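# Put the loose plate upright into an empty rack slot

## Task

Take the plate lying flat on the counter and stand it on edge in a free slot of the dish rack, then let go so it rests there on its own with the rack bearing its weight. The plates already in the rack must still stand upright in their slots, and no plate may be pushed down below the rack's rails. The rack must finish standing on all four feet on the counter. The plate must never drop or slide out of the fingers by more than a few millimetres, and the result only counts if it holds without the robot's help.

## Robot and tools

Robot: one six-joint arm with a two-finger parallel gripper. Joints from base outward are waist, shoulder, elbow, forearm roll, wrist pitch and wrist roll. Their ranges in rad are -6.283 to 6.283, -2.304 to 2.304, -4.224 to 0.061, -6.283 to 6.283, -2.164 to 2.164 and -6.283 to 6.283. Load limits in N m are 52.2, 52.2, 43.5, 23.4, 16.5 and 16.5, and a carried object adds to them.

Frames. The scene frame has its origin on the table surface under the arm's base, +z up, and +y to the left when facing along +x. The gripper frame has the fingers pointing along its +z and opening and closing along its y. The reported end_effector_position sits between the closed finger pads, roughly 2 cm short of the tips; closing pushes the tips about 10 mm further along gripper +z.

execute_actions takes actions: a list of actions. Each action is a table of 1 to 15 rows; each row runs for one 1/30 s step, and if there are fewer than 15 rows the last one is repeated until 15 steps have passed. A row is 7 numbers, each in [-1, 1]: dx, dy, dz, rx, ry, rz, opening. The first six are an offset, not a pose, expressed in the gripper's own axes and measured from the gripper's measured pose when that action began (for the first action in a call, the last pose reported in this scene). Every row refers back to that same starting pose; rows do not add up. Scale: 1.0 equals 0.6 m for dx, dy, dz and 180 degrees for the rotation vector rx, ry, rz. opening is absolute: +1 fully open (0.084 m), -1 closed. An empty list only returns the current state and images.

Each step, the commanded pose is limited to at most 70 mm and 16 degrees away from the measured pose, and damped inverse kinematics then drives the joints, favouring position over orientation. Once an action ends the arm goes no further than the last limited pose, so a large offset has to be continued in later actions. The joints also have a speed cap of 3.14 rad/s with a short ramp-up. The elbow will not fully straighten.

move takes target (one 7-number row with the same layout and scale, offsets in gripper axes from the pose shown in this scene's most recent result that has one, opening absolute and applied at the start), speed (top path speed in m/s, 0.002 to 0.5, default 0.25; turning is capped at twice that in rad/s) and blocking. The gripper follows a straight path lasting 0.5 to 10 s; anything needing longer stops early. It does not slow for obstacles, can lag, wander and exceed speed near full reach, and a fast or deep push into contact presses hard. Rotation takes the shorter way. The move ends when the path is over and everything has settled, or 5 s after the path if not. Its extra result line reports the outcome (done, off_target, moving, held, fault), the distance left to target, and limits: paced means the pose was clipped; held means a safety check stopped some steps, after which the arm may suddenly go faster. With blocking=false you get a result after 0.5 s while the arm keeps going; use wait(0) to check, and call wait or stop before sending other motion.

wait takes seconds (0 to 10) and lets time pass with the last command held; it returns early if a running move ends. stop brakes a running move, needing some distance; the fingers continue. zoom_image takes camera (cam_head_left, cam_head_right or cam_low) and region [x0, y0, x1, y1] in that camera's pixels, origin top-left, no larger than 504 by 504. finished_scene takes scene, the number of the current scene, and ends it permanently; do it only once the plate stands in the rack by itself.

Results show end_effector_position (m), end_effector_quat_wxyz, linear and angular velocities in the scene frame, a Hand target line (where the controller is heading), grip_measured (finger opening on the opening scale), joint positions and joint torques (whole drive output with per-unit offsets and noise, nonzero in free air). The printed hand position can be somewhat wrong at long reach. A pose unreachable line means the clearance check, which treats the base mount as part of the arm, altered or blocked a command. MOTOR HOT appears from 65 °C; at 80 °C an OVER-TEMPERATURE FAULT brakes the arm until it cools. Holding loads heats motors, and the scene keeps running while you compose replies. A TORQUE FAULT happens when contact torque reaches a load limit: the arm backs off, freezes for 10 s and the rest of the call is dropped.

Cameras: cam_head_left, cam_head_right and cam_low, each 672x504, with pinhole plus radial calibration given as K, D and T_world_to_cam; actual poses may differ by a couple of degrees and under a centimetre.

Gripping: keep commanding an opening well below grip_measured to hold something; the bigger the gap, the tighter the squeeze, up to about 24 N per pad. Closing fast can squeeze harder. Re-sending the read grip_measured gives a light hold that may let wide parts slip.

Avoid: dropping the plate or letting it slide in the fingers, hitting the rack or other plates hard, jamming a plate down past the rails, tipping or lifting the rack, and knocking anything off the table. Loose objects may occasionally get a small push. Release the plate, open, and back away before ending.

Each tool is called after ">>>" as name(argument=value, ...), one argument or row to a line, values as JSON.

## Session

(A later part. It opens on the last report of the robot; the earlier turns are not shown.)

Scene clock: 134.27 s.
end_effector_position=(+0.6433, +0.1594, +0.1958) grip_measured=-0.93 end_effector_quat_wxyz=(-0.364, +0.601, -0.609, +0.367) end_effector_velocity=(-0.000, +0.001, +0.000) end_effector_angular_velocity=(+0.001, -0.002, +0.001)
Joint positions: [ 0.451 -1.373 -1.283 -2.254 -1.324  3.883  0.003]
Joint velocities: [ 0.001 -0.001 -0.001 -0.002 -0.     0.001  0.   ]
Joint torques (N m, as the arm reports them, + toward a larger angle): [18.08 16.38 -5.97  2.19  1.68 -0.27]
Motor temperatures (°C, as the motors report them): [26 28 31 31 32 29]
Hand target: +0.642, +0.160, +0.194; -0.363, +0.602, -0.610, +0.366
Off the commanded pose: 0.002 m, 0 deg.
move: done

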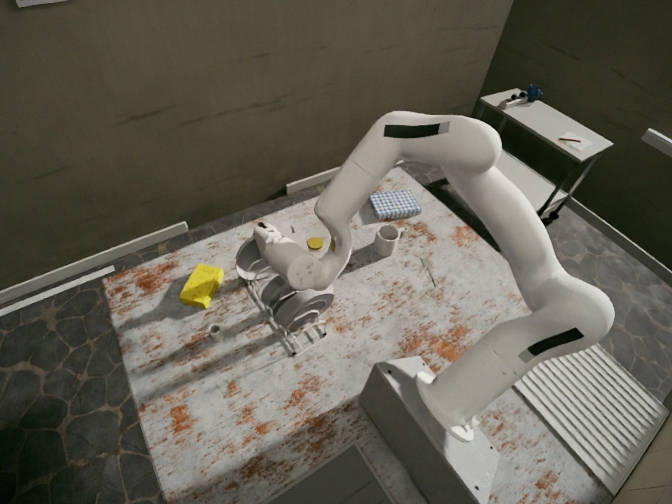

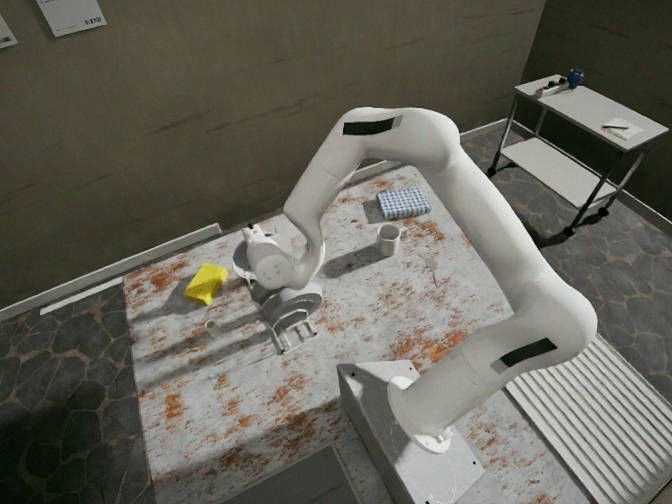

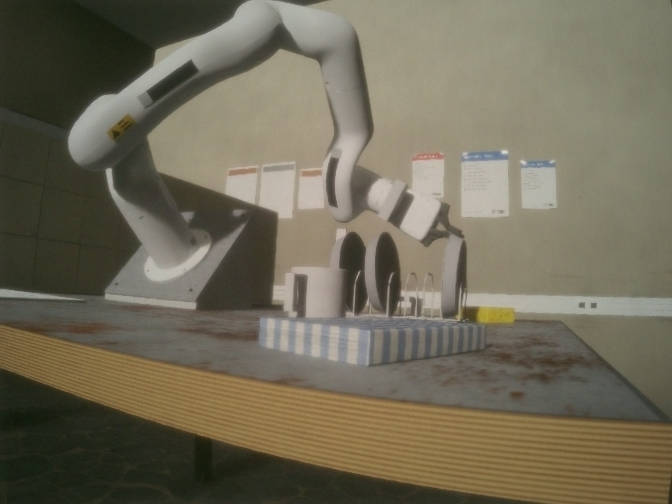

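>>> move(
  target=[0,-0.003,0,0,0,0,-0.5],
  speed=0.004,
)

>>> move(
  target=[0,0,-0.067,0,0,0,-0.5],
  speed=0.03,
)

>>> move(
  target=[0,-0.117,-0.063,0,0,0,-0.5],
  speed=0.1,
)

>>> move(
  target=[0.3,0.112,-0.21,-0.345,0,0,0.6],
  speed=0.2,
)

>>> move(
  target=[0,0,0.3,0,0,0,0.6],
  speed=0.1,
)

>>> zoom_image(
  camera="cam_head_left",
  region=[220, 220, 380, 360],
)

Scene clock: 145.10 s.
end_effector_position=(+0.6440, +0.1594, +0.1972) grip_measured=-0.52 end_effector_quat_wxyz=(-0.364, +0.601, -0.609, +0.367) end_effector_velocity=(+0.001, -0.000, +0.002) end_effector_angular_velocity=(+0.002, -0.002, -0.001)
Joint positions: [ 0.452 -1.371 -1.284 -2.252 -1.322  3.88   0.021]
Joint velocities: [ 0.002  0.002 -0.001  0.     0.     0.    -0.   ]
Joint torques (N m, as the arm reports them, + toward a larger angle): [ 31.16  28.19 -13.3   -1.    -0.48  -0.26]
Motor temperatures (°C, as the motors report them): [26 27 31 31 33 29]
Hand target: +0.644, +0.159, +0.197; -0.364, +0.601, -0.609, +0.367
Off the commanded pose: 0.000 m, 0 deg.
move: done

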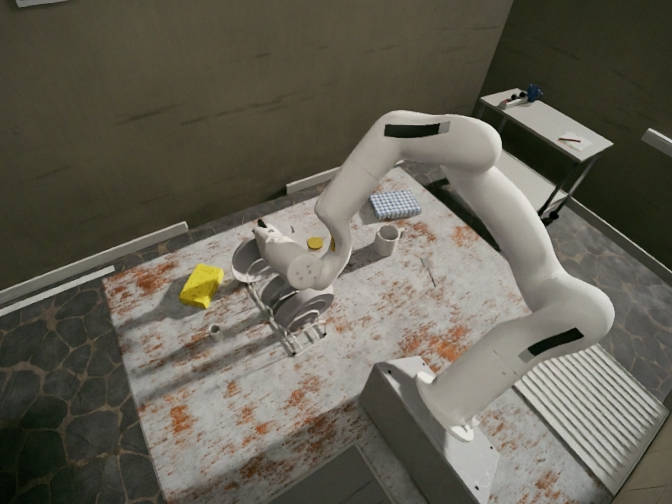

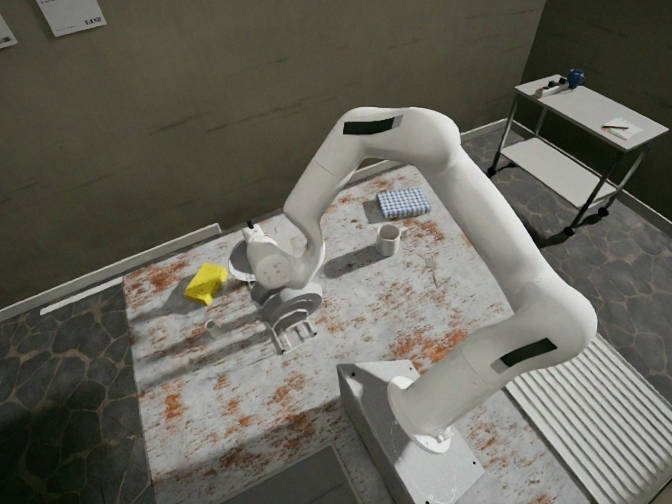

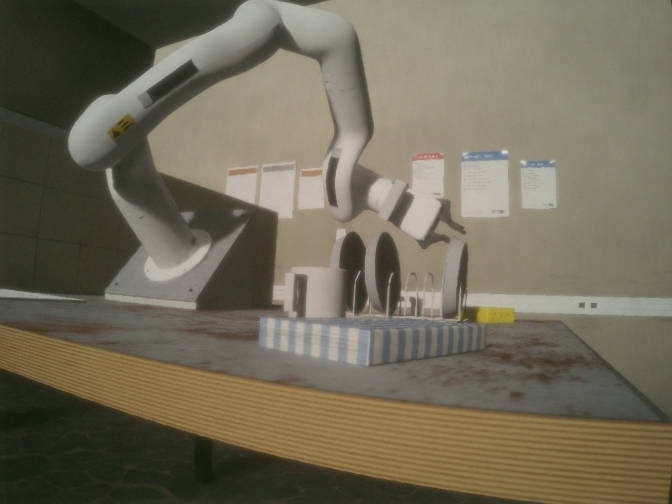

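Scene clock: 146.80 s.
end_effector_position=(+0.6088, +0.1598, +0.2158) grip_measured=-0.52 end_effector_quat_wxyz=(-0.364, +0.601, -0.609, +0.367) end_effector_velocity=(-0.002, +0.001, +0.001) end_effector_angular_velocity=(+0.000, +0.001, +0.001)
Joint positions: [ 0.516 -1.328 -1.198 -2.198 -1.343  3.919  0.021]
Joint velocities: [ 0.005  0.002  0.005  0.004  0.     0.002 -0.   ]
Joint torques (N m, as the arm reports them, + toward a larger angle): [ 27.69  30.74 -14.47  -2.74  -0.78  -0.35]
Motor temperatures (°C, as the motors report them): [26 27 31 31 33 29]
Hand target: +0.609, +0.160, +0.216; -0.364, +0.601, -0.609, +0.367
Off the commanded pose: 0.000 m, 0 deg.
move: done

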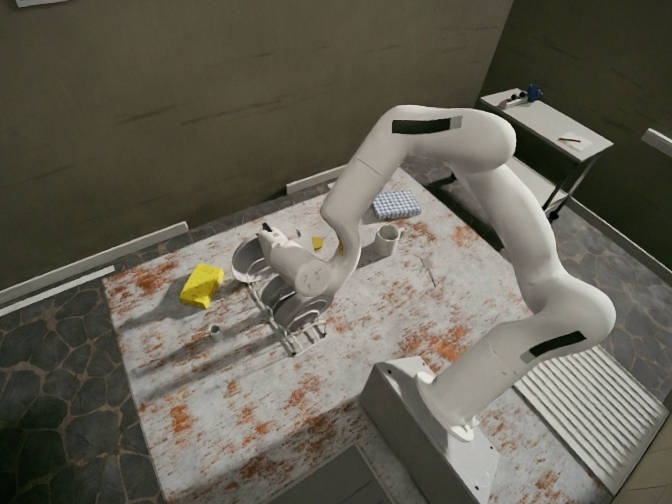

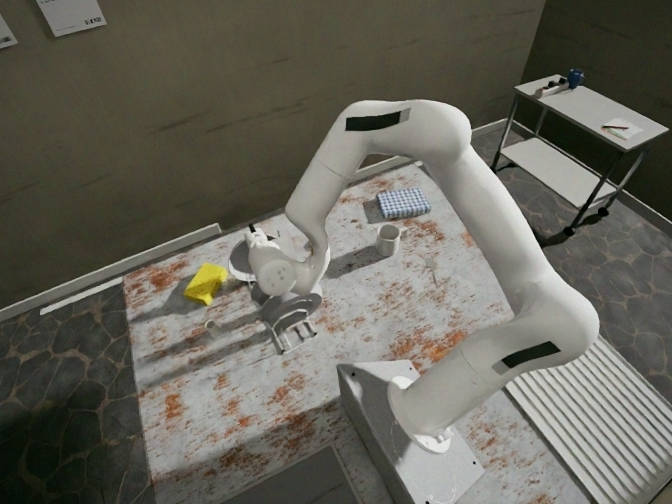

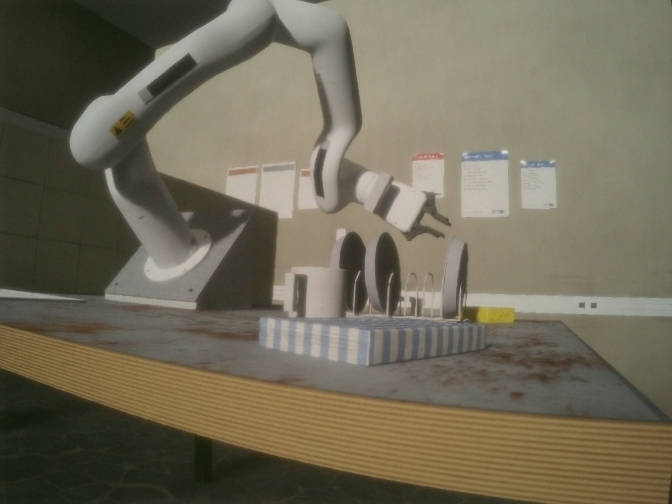

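Scene clock: 148.10 s.
end_effector_position=(+0.6081, +0.1597, +0.2950) grip_measured=-0.52 end_effector_quat_wxyz=(-0.364, +0.601, -0.609, +0.367) end_effector_velocity=(+0.000, +0.000, +0.004) end_effector_angular_velocity=(+0.001, -0.002, +0.000)
Joint positions: [ 0.614 -1.222 -1.2   -2.077 -1.279  3.829  0.021]
Joint velocities: [ 0.005  0.005 -0.001  0.005  0.002 -0.004 -0.   ]
Joint torques (N m, as the arm reports them, + toward a larger angle): [ 24.66  27.41 -15.2   -1.27  -0.64  -0.31]
Motor temperatures (°C, as the motors report them): [26 27 31 31 33 29]
Hand target: +0.608, +0.160, +0.295; -0.364, +0.601, -0.609, +0.367
Off the commanded pose: 0.001 m, 0 deg.
move: done

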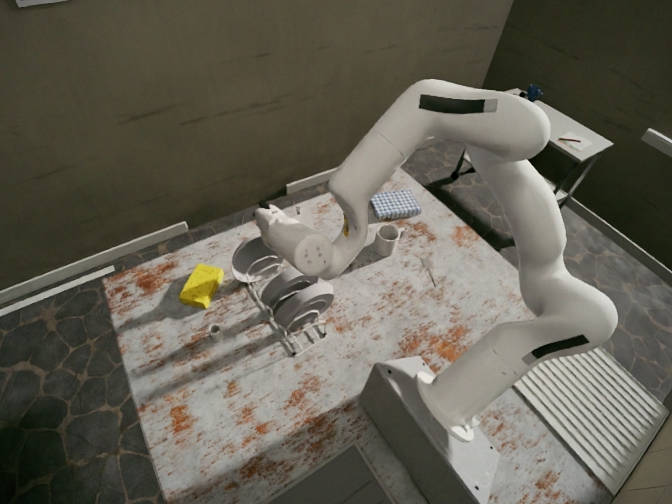

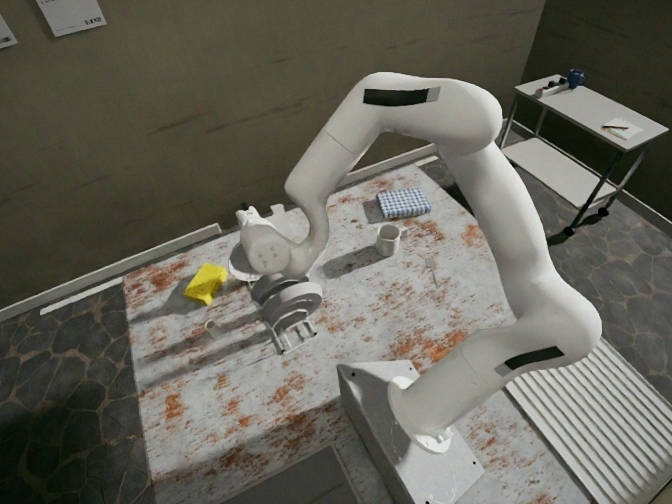

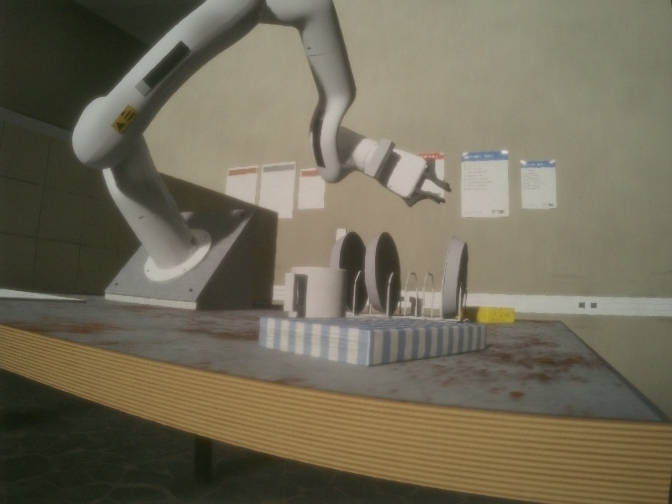

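Scene clock: 151.33 s.
end_effector_position=(+0.4631, -0.0186, +0.2940) grip_measured=+0.59 end_effector_quat_wxyz=(-0.000, +0.702, -0.712, +0.002) end_effector_velocity=(-0.001, -0.001, +0.000) end_effector_angular_velocity=(-0.000, +0.009, +0.001)
Joint positions: [ 0.503 -0.77  -1.098 -0.815 -1.055  2.844  0.069]
Joint velocities: [-0.002  0.001 -0.002  0.009 -0.005 -0.009  0.   ]
Joint torques (N m, as the arm reports them, + toward a larger angle): [ 26.28  19.39 -16.37  -0.3    0.09   0.06]
Motor temperatures (°C, as the motors report them): [26 27 31 31 33 29]
Hand target: +0.463, -0.019, +0.294; -0.000, +0.702, -0.712, +0.001
Off the commanded pose: 0.000 m, 0 deg.
move: done

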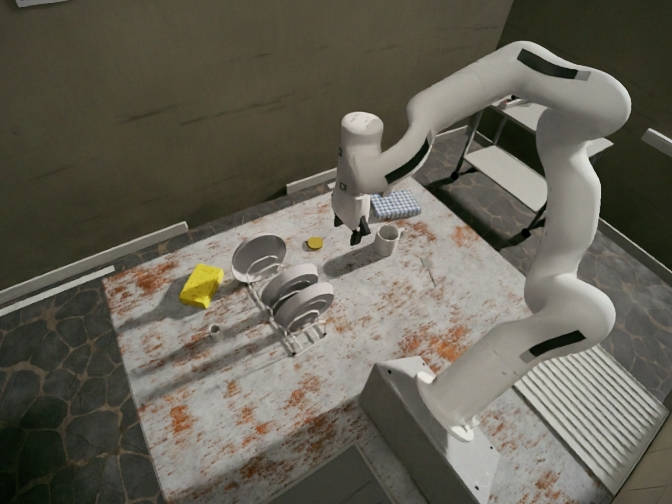

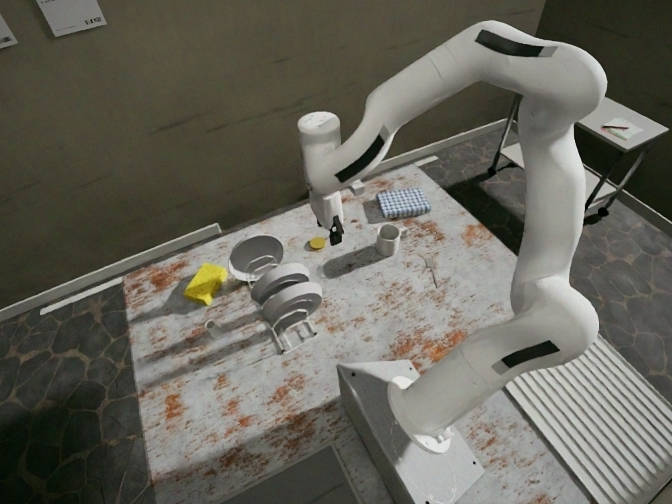

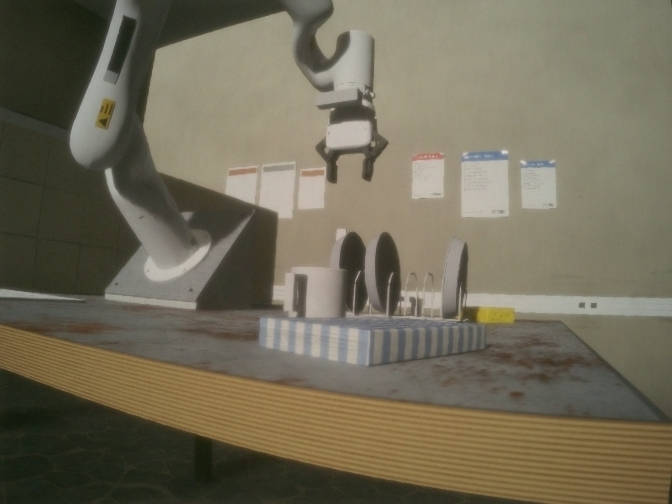

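Scene clock: 153.67 s.
end_effector_position=(+0.4634, -0.0184, +0.1146) grip_measured=+0.59 end_effector_quat_wxyz=(-0.001, +0.702, -0.712, +0.001) end_effector_velocity=(-0.000, +0.000, -0.002) end_effector_angular_velocity=(-0.002, +0.000, +0.000)
Joint positions: [ 0.27  -0.958 -1.01  -1.191 -0.869  3.096  0.069]
Joint velocities: [-0.002 -0.004 -0.    -0.004 -0.     0.005  0.   ]
Joint torques (N m, as the arm reports them, + toward a larger angle): [ 29.28  25.28 -11.18  -0.25   0.23  -0.27]
Motor temperatures (°C, as the motors report them): [26 27 31 31 33 29]
Hand target: +0.463, -0.018, +0.114; -0.001, +0.702, -0.712, +0.001
Off the commanded pose: 0.001 m, 0 deg.
move: done

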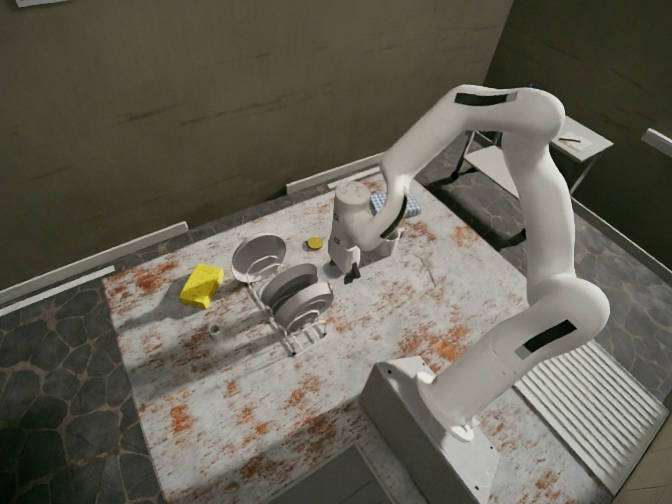

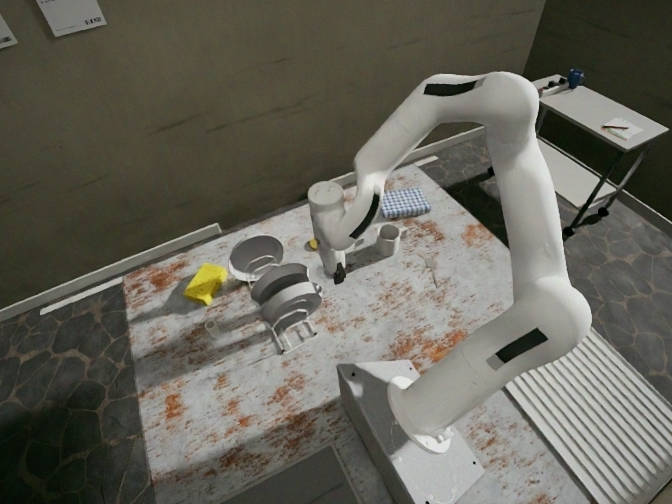

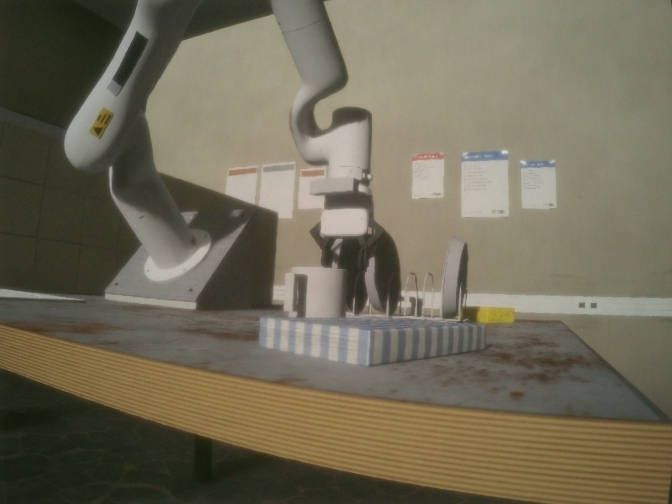

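Region (220, 220, 380, 360) of cam_head_left's 672x504 image, scaled by 3.150, with more detail than that image has; it fills the top 441 rows of this view, and the rest is white.

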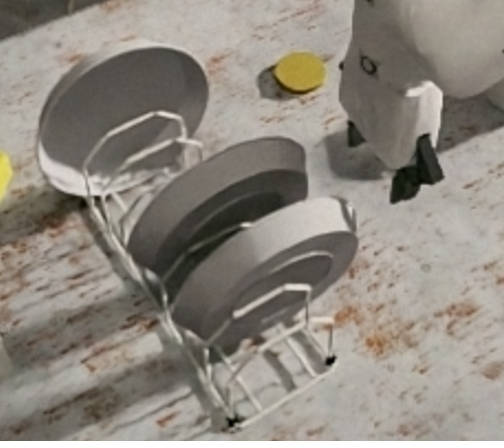

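>>> move(
  target=[-0.115,0.008,0,0,0,0,0.6],
  speed=0.015,
)

Scene clock: 162.87 s.
end_effector_position=(+0.4595, +0.0503, +0.1146) grip_measured=+0.59 end_effector_quat_wxyz=(-0.001, +0.702, -0.712, +0.001) end_effector_velocity=(+0.000, +0.002, +0.000) end_effector_angular_velocity=(+0.001, +0.001, -0.001)
Joint positions: [ 0.357 -1.096 -1.114 -1.131 -0.858  3.138  0.069]
Joint velocities: [ 0.002 -0.003 -0.004  0.003  0.    -0.001 -0.   ]
Joint torques (N m, as the arm reports them, + toward a larger angle): [ 26.48  26.62 -13.59  -1.01   0.31  -0.14]
Motor temperatures (°C, as the motors report them): [26 27 31 31 32 29]
Hand target: +0.460, +0.051, +0.115; -0.001, +0.702, -0.712, +0.001
Off the commanded pose: 0.000 m, 0 deg.
move: done

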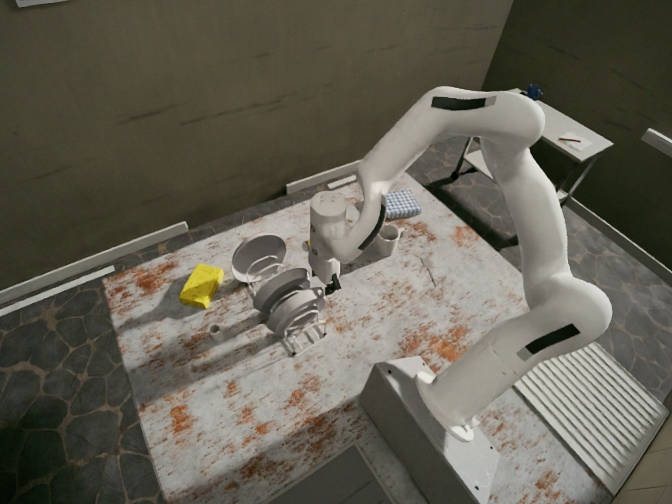

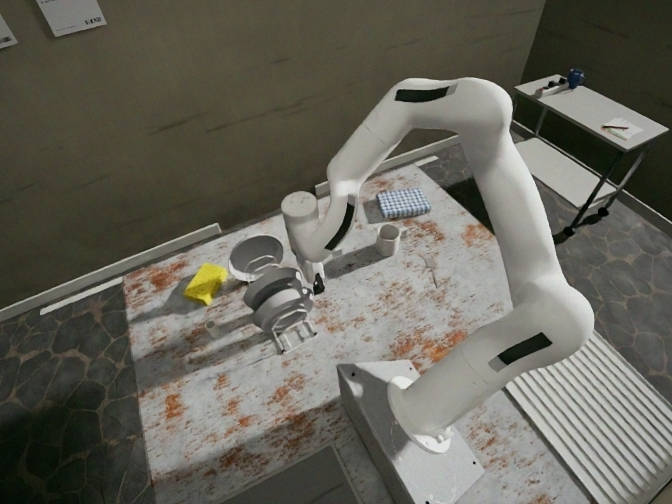

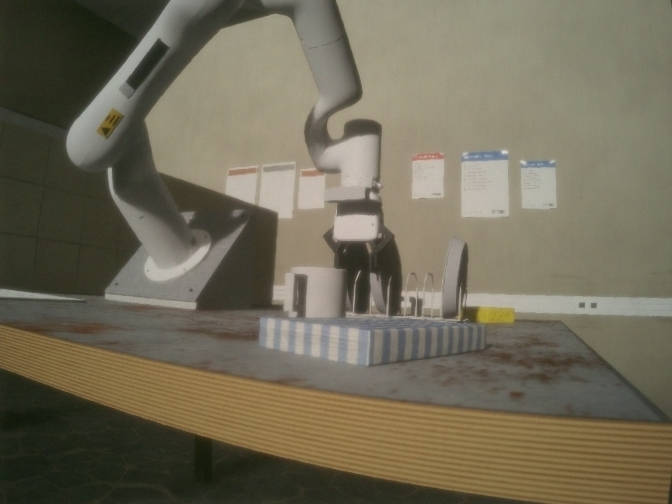

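>>> move(
  target=[0.07,0,0,0,0,0,0.6],
  speed=0.08,
)

>>> finished_scene(
  scene=2,
)

Scene clock: 168.90 s.
end_effector_position=(+0.4589, +0.0087, +0.1146) grip_measured=+0.59 end_effector_quat_wxyz=(-0.001, +0.702, -0.712, +0.001) end_effector_velocity=(+0.000, -0.002, -0.000) end_effector_angular_velocity=(+0.000, -0.000, +0.001)
Joint positions: [ 0.307 -1.009 -1.04  -1.171 -0.862  3.123  0.069]
Joint velocities: [-0.003  0.004  0.004 -0.003  0.    -0.002  0.   ]
Joint torques (N m, as the arm reports them, + toward a larger angle): [ 27.9   24.5  -11.44   0.69   0.32  -0.14]
Motor temperatures (°C, as the motors report them): [26 27 31 31 32 29]
Hand target: +0.459, +0.008, +0.115; -0.001, +0.702, -0.712, +0.001
Off the commanded pose: 0.000 m, 0 deg.
move: done

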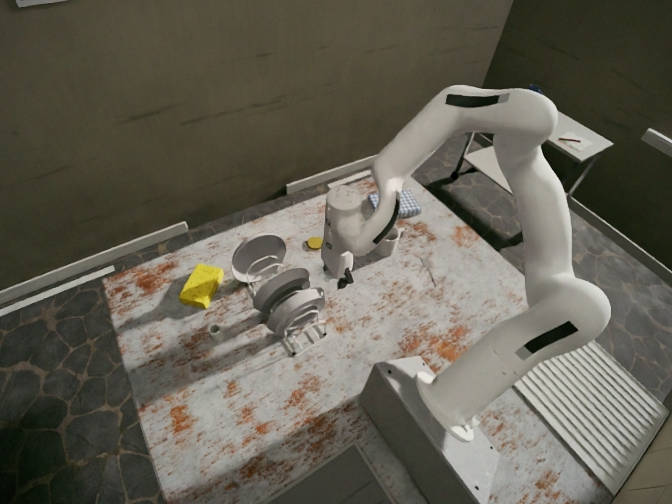

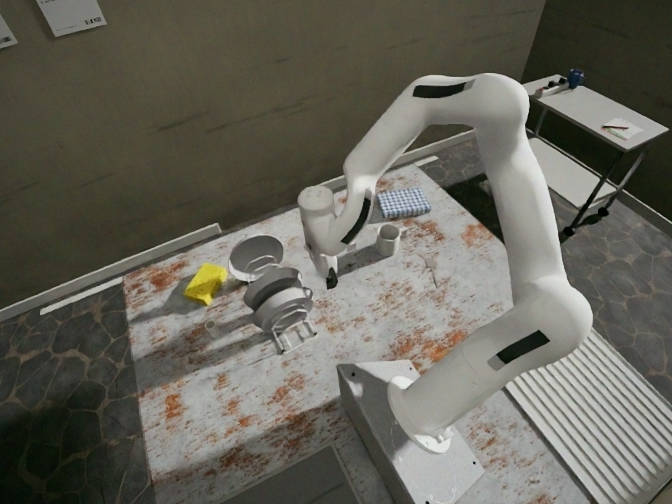

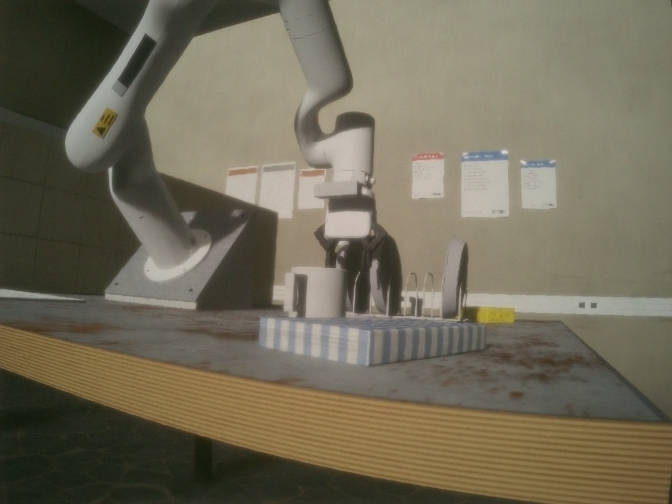

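The scene is finished: the task was done.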